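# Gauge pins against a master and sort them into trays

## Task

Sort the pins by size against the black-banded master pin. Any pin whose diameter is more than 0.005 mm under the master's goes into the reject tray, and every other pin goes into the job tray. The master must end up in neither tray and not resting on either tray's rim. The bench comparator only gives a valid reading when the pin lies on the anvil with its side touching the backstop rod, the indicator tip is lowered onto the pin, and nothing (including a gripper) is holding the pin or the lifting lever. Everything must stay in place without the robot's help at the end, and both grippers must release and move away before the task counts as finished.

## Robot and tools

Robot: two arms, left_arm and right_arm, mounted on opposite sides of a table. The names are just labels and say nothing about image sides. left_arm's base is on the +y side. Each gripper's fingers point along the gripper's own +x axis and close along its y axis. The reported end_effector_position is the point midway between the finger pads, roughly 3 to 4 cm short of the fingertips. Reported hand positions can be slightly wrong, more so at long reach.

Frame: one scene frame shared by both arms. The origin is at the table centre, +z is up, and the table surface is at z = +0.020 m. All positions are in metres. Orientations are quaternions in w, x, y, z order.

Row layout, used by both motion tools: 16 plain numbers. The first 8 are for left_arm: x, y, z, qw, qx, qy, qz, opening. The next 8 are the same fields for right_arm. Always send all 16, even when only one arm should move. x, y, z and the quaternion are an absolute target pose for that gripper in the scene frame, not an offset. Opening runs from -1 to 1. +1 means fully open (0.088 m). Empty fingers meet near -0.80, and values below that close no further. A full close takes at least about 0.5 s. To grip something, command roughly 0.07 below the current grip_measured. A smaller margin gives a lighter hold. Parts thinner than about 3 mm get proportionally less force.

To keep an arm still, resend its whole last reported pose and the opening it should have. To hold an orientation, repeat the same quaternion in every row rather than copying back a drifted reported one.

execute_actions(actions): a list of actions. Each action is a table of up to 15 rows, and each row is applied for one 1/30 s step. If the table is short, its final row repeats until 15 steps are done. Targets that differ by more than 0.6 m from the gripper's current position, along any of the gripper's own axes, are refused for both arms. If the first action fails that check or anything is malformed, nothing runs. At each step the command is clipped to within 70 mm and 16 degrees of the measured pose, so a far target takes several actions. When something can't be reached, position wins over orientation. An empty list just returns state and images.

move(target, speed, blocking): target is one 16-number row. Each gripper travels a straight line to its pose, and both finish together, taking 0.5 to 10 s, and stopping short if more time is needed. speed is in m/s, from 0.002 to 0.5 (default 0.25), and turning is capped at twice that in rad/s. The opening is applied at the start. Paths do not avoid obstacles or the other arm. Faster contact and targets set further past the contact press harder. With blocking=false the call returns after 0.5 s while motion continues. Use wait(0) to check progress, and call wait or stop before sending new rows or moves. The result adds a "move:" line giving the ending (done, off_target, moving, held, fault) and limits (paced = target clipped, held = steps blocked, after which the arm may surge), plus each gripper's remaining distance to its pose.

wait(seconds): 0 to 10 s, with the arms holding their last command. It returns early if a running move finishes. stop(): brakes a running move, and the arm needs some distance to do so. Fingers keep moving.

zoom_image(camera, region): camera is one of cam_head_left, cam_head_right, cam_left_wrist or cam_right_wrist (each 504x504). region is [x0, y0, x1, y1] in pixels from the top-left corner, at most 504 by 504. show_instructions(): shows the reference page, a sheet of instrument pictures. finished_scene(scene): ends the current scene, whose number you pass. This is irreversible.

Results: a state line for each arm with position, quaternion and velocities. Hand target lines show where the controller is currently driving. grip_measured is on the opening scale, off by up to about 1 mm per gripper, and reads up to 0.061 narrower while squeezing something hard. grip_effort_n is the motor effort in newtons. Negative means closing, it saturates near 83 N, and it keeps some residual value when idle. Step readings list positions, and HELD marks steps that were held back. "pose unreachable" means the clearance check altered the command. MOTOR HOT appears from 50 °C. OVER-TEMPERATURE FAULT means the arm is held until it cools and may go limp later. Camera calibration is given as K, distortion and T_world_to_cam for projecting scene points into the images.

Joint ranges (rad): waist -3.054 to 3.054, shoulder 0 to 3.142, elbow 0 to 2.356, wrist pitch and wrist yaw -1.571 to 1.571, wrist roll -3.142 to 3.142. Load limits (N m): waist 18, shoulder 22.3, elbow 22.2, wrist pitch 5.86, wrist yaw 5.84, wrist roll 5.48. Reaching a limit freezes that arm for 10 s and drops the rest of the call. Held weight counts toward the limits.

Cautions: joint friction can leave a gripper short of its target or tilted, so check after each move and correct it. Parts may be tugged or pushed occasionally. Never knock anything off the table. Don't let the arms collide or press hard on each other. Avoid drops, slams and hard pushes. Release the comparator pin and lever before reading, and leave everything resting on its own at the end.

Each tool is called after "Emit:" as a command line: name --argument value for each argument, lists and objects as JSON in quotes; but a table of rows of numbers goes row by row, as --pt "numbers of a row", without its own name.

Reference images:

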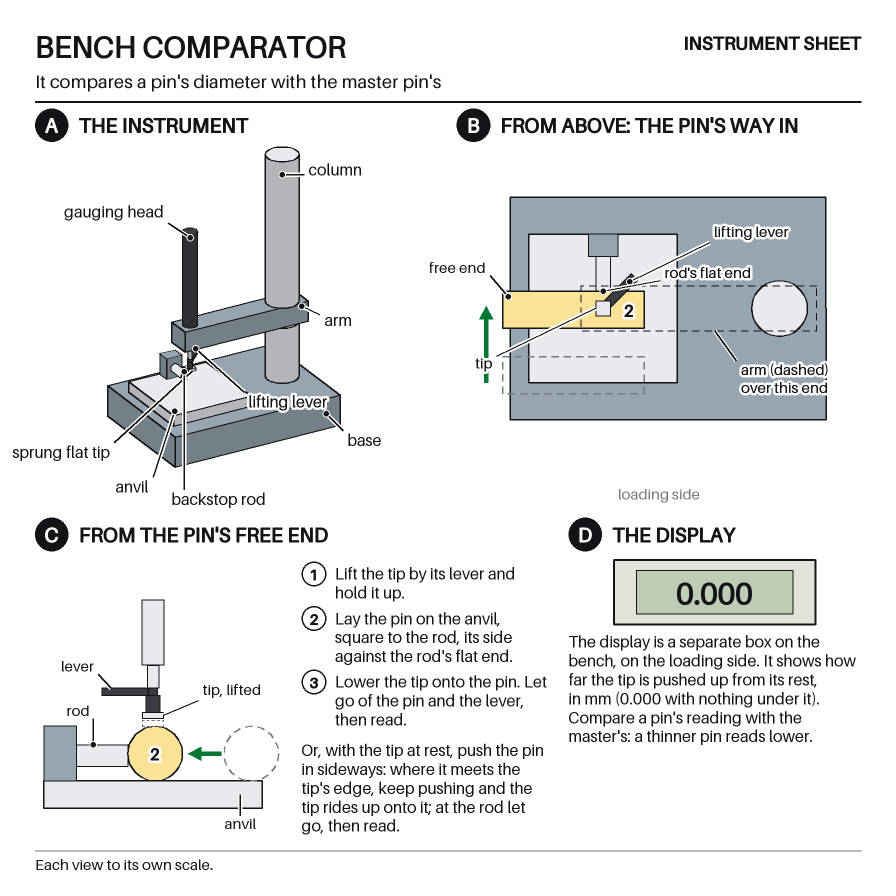

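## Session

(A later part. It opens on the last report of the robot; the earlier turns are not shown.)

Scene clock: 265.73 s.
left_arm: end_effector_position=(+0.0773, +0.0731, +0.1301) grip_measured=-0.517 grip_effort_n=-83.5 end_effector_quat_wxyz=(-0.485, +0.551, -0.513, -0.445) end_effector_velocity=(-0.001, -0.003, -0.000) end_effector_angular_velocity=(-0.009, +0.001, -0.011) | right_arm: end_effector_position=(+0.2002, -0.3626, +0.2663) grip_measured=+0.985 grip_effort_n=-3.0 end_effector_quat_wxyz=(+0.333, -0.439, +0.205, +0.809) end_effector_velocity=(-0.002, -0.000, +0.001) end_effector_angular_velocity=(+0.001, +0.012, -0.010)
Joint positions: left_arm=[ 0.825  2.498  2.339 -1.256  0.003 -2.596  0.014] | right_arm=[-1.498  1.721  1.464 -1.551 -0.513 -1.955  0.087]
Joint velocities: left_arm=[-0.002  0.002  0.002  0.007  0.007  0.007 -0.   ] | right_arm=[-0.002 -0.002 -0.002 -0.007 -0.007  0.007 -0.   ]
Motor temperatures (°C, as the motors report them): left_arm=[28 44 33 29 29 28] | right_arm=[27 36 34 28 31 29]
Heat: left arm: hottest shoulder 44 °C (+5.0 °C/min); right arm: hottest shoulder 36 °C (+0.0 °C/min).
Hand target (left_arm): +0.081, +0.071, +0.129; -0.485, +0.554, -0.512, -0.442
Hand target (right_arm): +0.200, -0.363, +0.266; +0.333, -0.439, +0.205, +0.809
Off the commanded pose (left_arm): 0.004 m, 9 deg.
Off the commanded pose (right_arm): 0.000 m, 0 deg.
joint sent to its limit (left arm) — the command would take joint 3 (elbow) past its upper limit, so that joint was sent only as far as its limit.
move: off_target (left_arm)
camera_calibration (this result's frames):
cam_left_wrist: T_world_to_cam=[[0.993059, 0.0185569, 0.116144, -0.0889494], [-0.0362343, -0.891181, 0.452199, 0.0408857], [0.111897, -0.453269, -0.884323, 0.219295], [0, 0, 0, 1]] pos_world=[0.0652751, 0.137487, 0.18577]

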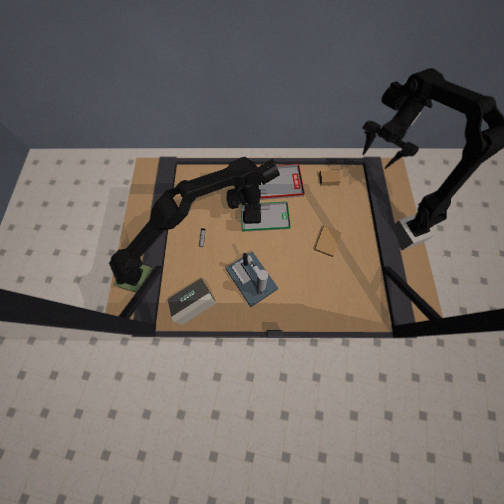

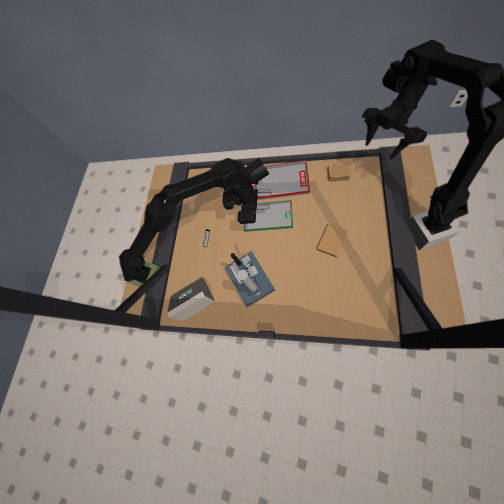

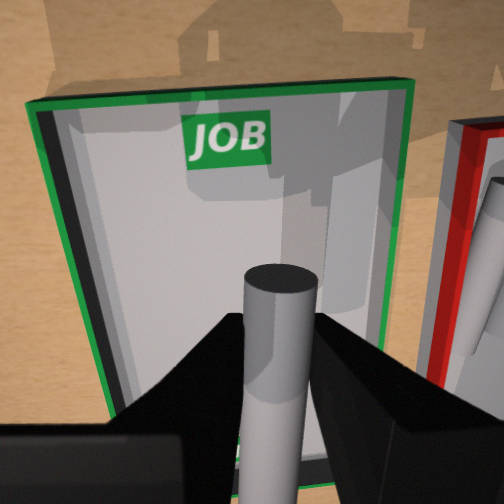

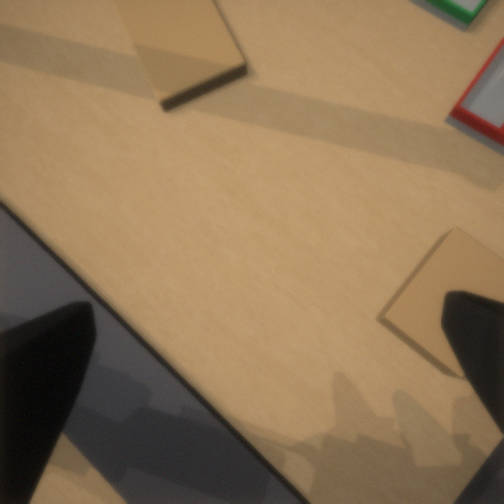

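Emit:
move --target '[0.065,0.08,0.07,0.5,-0.5,0.5,0.5,-0.6,0.2002,-0.3626,0.2663,0.333,-0.439,0.205,0.809,1]' --speed 0.05

Emit:
move --target '[0.065,0.08,0.07,0.5,-0.5,0.5,0.5,0,0.2002,-0.3626,0.2663,0.333,-0.439,0.205,0.809,1]'

Emit:
move --target '[0.065,0.08,0.13,0.5,-0.5,0.5,0.5,0,0.2002,-0.3626,0.2663,0.333,-0.439,0.205,0.809,1]' --speed 0.1

Emit:
move --target '[-0.1,0.35,0.2,0.5,-0.5,0.5,0.5,0,0.2002,-0.3626,0.2663,0.333,-0.439,0.205,0.809,1]'

Emit:
zoom_image --camera "cam_head_left" --region '[220,150,320,250]'

Scene clock: 272.00 s.
left_arm: end_effector_position=(+0.0647, +0.0825, +0.0724) grip_measured=-0.517 grip_effort_n=-83.5 end_effector_quat_wxyz=(-0.498, +0.503, -0.501, -0.498) end_effector_velocity=(-0.001, +0.001, +0.002) end_effector_angular_velocity=(+0.006, -0.005, +0.005) | right_arm: end_effector_position=(+0.2002, -0.3626, +0.2663) grip_measured=+0.985 grip_effort_n=-3.0 end_effector_quat_wxyz=(+0.333, -0.439, +0.205, +0.809) end_effector_velocity=(-0.002, -0.001, +0.002) end_effector_angular_velocity=(+0.014, -0.003, +0.014)
Joint positions: left_arm=[ 0.813  2.615  2.34  -1.289  0.003 -2.611  0.014] | right_arm=[-1.498  1.721  1.464 -1.551 -0.513 -1.955  0.087]
Joint velocities: left_arm=[-0.002 -0.002  0.002 -0.007 -0.007 -0.007 -0.   ] | right_arm=[-0.002 -0.007 -0.002 -0.007 -0.007 -0.022  0.   ]
Motor temperatures (°C, as the motors report them): left_arm=[28 44 34 29 29 28] | right_arm=[27 37 34 28 31 29]
Heat: left arm: hottest shoulder 44 °C (+2.0 °C/min); right arm: hottest shoulder 37 °C (+1.0 °C/min).
Hand target (left_arm): +0.064, +0.080, +0.070; +0.499, -0.503, +0.501, +0.497
Hand target (right_arm): +0.200, -0.363, +0.266; +0.333, -0.439, +0.205, +0.809
Off the commanded pose (left_arm): 0.003 m, 0 deg.
Off the commanded pose (right_arm): 0.000 m, 0 deg.
joint sent to its limit (left arm) — the command would take joint 3 (elbow) past its upper limit, so that joint was sent only as far as its limit.
move: done
camera_calibration (this result's frames):
cam_left_wrist: T_world_to_cam=[[0.999095, 0.0115832, 0.0409186, -0.0642489], [-0.00288538, -0.941509, 0.336974, 0.0852281], [0.0424285, -0.336787, -0.940624, 0.172972], [0, 0, 0, 1]] pos_world=[0.0570978, 0.139242, 0.136611]

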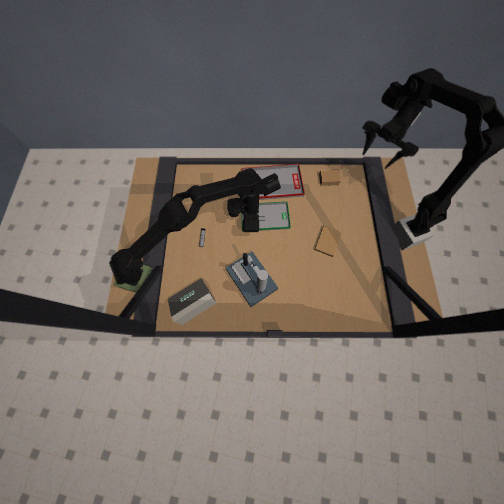

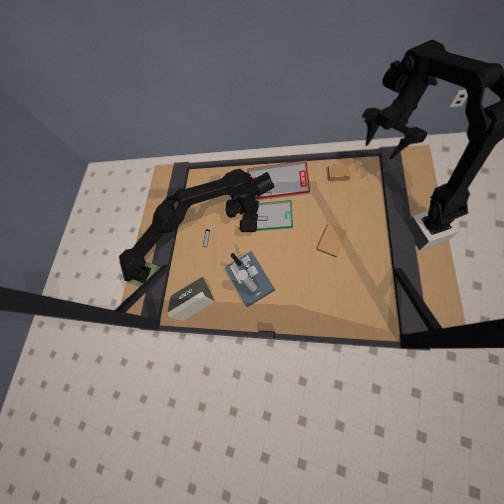

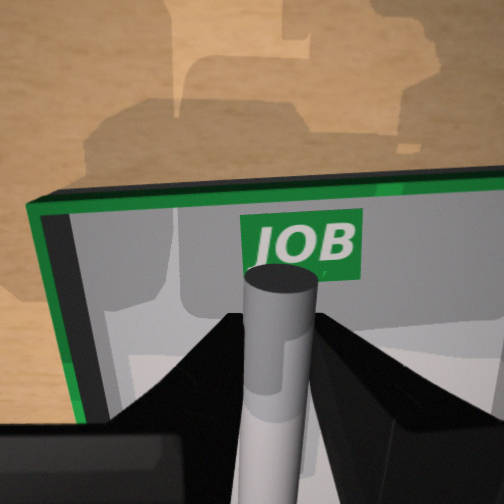

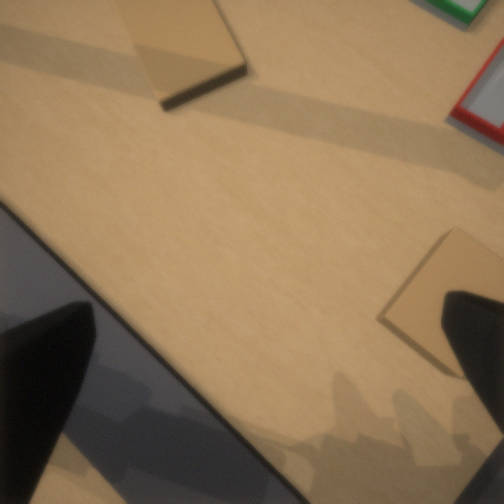

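Scene clock: 272.70 s.
left_arm: end_effector_position=(+0.0649, +0.0822, +0.0733) grip_measured=-0.005 grip_effort_n=14.2 end_effector_quat_wxyz=(-0.498, +0.503, -0.501, -0.497) end_effector_velocity=(+0.001, -0.002, +0.002) end_effector_angular_velocity=(-0.007, -0.012, +0.005) | right_arm: end_effector_position=(+0.2002, -0.3626, +0.2663) grip_measured=+0.985 grip_effort_n=-3.0 end_effector_quat_wxyz=(+0.333, -0.439, +0.205, +0.809) end_effector_velocity=(-0.001, -0.002, +0.001) end_effector_angular_velocity=(+0.001, -0.009, +0.018)
Joint positions: left_arm=[ 0.813  2.615  2.344 -1.291  0.003 -2.611  0.039] | right_arm=[-1.498  1.721  1.464 -1.551 -0.513 -1.955  0.087]
Joint velocities: left_arm=[-0.002 -0.002  0.002  0.007 -0.007 -0.007  0.001] | right_arm=[-0.002 -0.007 -0.002 -0.007  0.007 -0.022 -0.   ]
Motor temperatures (°C, as the motors report them): left_arm=[28 44 34 29 29 28] | right_arm=[27 37 34 28 31 29]
Heat: left arm: hottest shoulder 44 °C (+2.0 °C/min); right arm: hottest shoulder 37 °C (+1.0 °C/min).
Hand target (left_arm): +0.065, +0.080, +0.070; +0.499, -0.503, +0.501, +0.497
Hand target (right_arm): +0.200, -0.363, +0.266; +0.333, -0.439, +0.205, +0.809
Off the commanded pose (left_arm): 0.004 m, 1 deg.
Off the commanded pose (right_arm): 0.000 m, 0 deg.
joint sent to its limit (left arm) — the command would take joint 3 (elbow) past its upper limit, so that joint was sent only as far as its limit.
move: done
camera_calibration (this result's frames):
cam_left_wrist: T_world_to_cam=[[0.999063, 0.0116375, 0.0416768, -0.0645219], [-0.00314674, -0.941066, 0.33821, 0.0845329], [0.0431565, -0.338024, -0.940148, 0.173696], [0, 0, 0, 1]] pos_world=[0.0572314, 0.139015, 0.137399]

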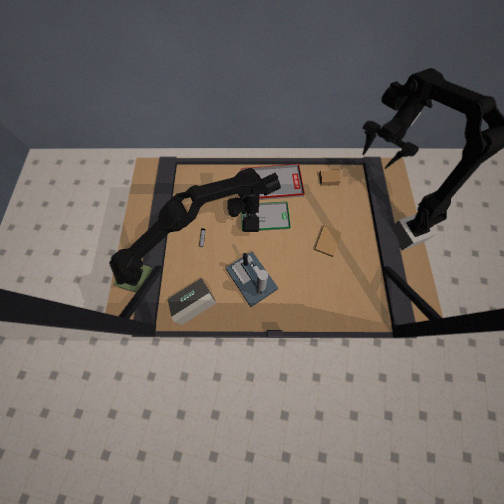

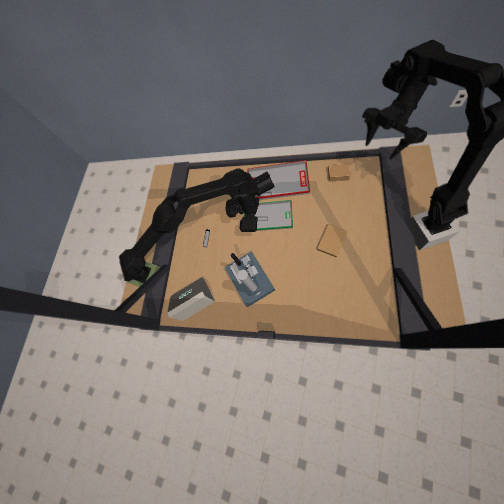

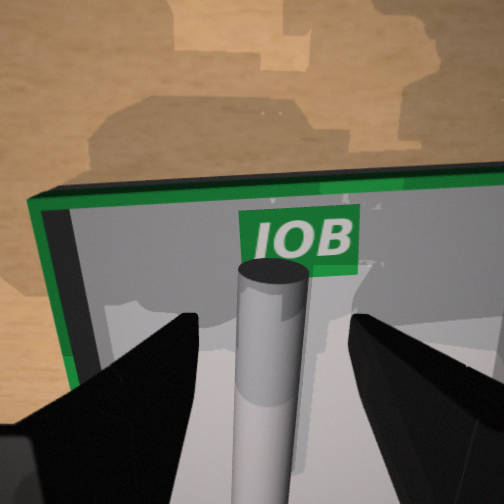

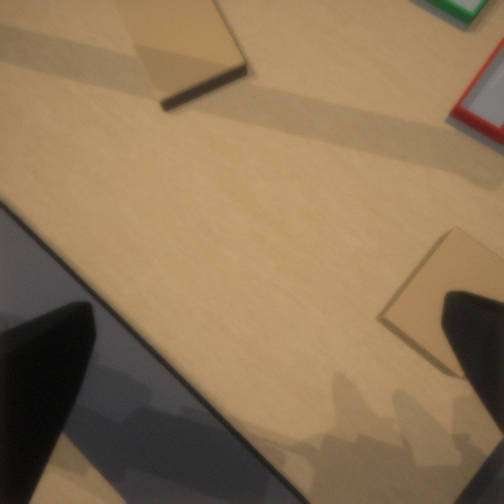

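Scene clock: 273.67 s.
left_arm: end_effector_position=(+0.0649, +0.0821, +0.1223) grip_measured=-0.003 grip_effort_n=14.2 end_effector_quat_wxyz=(-0.491, +0.526, -0.507, -0.473) end_effector_velocity=(+0.000, -0.005, +0.003) end_effector_angular_velocity=(-0.020, -0.018, +0.015) | right_arm: end_effector_position=(+0.2002, -0.3626, +0.2663) grip_measured=+0.985 grip_effort_n=-3.0 end_effector_quat_wxyz=(+0.333, -0.439, +0.205, +0.809) end_effector_velocity=(-0.001, -0.000, -0.000) end_effector_angular_velocity=(-0.002, +0.017, -0.010)
Joint positions: left_arm=[ 0.813  2.514  2.346 -1.325  0.003 -2.611  0.039] | right_arm=[-1.498  1.721  1.464 -1.551 -0.513 -1.955  0.087]
Joint velocities: left_arm=[-0.007 -0.007 -0.002  0.022 -0.007 -0.022 -0.   ] | right_arm=[-0.002  0.002 -0.002 -0.007 -0.007  0.007 -0.   ]
Motor temperatures (°C, as the motors report them): left_arm=[28 45 34 29 29 28] | right_arm=[27 37 34 28 31 29]
Heat: left arm: hottest shoulder 45 °C (+3.0 °C/min); right arm: hottest shoulder 37 °C (+1.0 °C/min).
Hand target (left_arm): +0.065, +0.080, +0.130; +0.491, -0.532, +0.508, +0.467
Hand target (right_arm): +0.200, -0.363, +0.266; +0.333, -0.439, +0.205, +0.809
Off the commanded pose (left_arm): 0.008 m, 5 deg.
Off the commanded pose (right_arm): 0.000 m, 0 deg.
joint sent to its limit (left arm) — the command would take joint 3 (elbow) past its upper limit, so that joint was sent only as far as its limit.
move: off_target (left_arm)
camera_calibration (this result's frames):
cam_left_wrist: T_world_to_cam=[[0.996989, 0.0151605, 0.0760455, -0.070966], [-0.0160403, -0.919167, 0.393541, 0.0601627], [0.0758649, -0.393576, -0.916156, 0.219232], [0, 0, 0, 1]] pos_world=[0.0550853, 0.14266, 0.182571]

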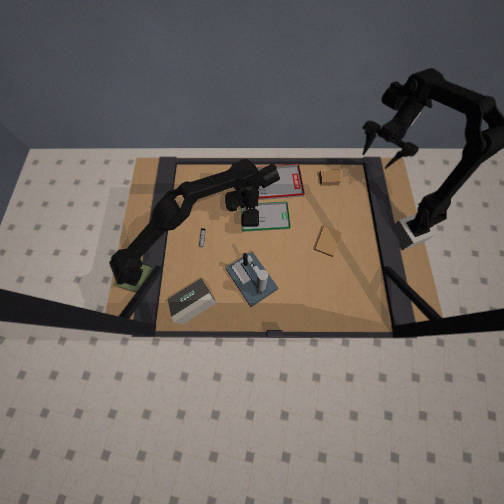

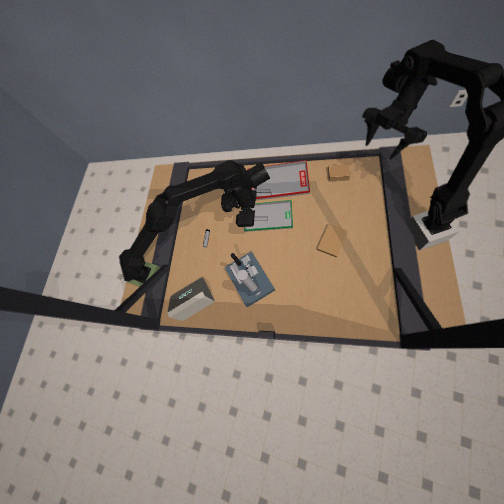

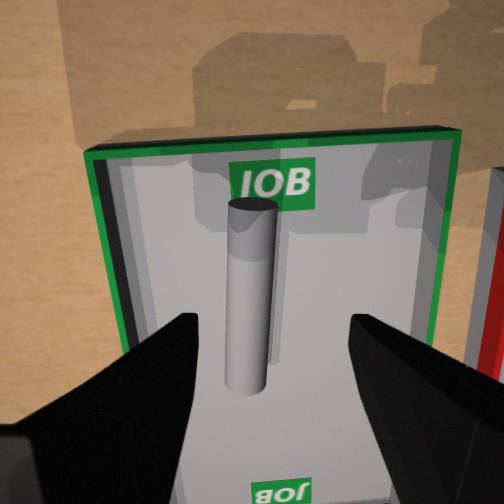

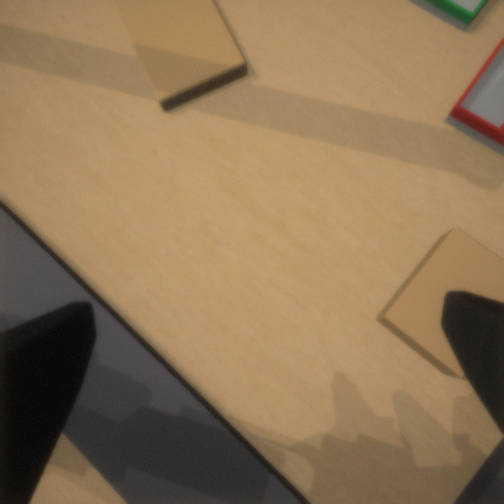

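Scene clock: 275.60 s.
left_arm: end_effector_position=(-0.1001, +0.3454, +0.2035) grip_measured=-0.003 grip_effort_n=14.2 end_effector_quat_wxyz=(-0.498, +0.503, -0.501, -0.498) end_effector_velocity=(-0.001, +0.003, +0.000) end_effector_angular_velocity=(+0.006, -0.005, +0.005) | right_arm: end_effector_position=(+0.2002, -0.3626, +0.2663) grip_measured=+0.985 grip_effort_n=-3.5 end_effector_quat_wxyz=(+0.333, -0.439, +0.205, +0.809) end_effector_velocity=(-0.000, +0.002, +0.003) end_effector_angular_velocity=(+0.027, -0.005, -0.001)
Joint positions: left_arm=[ 0.768  1.255  1.031 -1.339  0.003 -2.655  0.039] | right_arm=[-1.498  1.721  1.464 -1.551 -0.513 -1.955  0.087]
Joint velocities: left_arm=[-0.002 -0.012 -0.007 -0.007 -0.007 -0.007  0.   ] | right_arm=[-0.002 -0.007 -0.002  0.007 -0.022 -0.007 -0.   ]
Motor temperatures (°C, as the motors report them): left_arm=[28 45 34 29 29 28] | right_arm=[27 37 34 28 31 29]
Heat: left arm: hottest shoulder 45 °C (+2.0 °C/min); right arm: hottest shoulder 37 °C (+1.0 °C/min).
Hand target (left_arm): -0.102, +0.349, +0.202; +0.500, -0.500, +0.500, +0.500
Hand target (right_arm): +0.200, -0.363, +0.266; +0.333, -0.439, +0.205, +0.809
Off the commanded pose (left_arm): 0.006 m, 1 deg.
Off the commanded pose (right_arm): 0.000 m, 0 deg.
move: done
camera_calibration (this result's frames):
cam_left_wrist: T_world_to_cam=[[0.999095, 0.0116116, 0.0409144, 0.091937], [-0.00288833, -0.941262, 0.337664, 0.287912], [0.0424321, -0.337476, -0.940377, 0.392009], [0, 0, 0, 1]] pos_world=[-0.107656, 0.402227, 0.267658]

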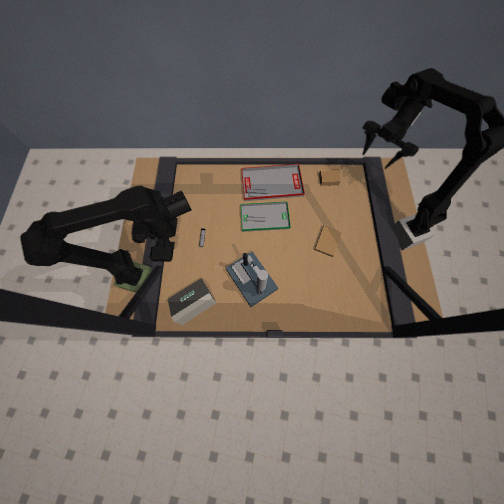

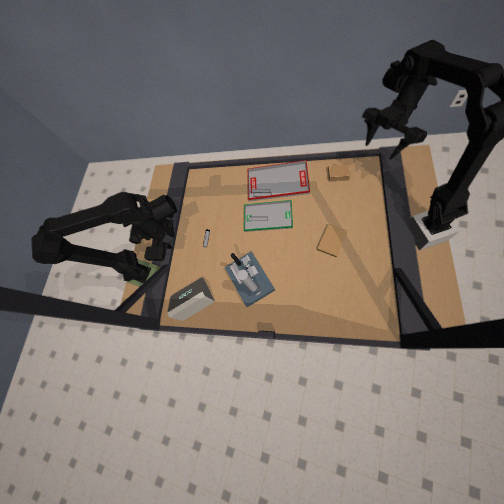

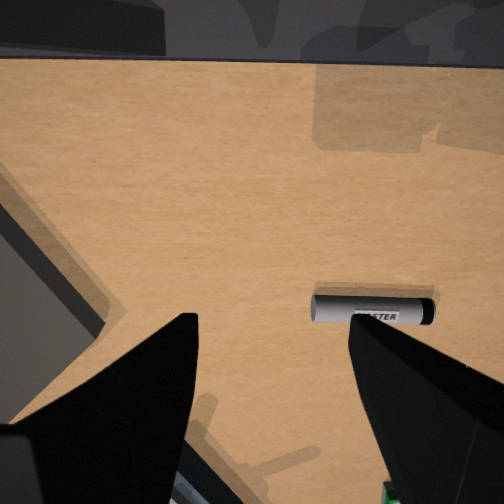

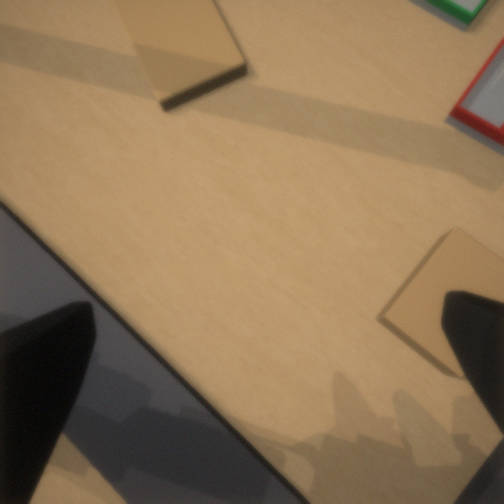

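Region (220, 150, 320, 250) of cam_head_left's 504x504 image, scaled by 5.040, with more detail than that image has.

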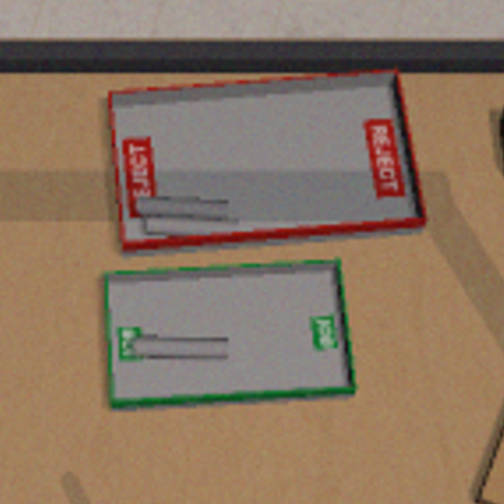

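Emit:
finished_scene --scene 1

The scene is finished: the task was done.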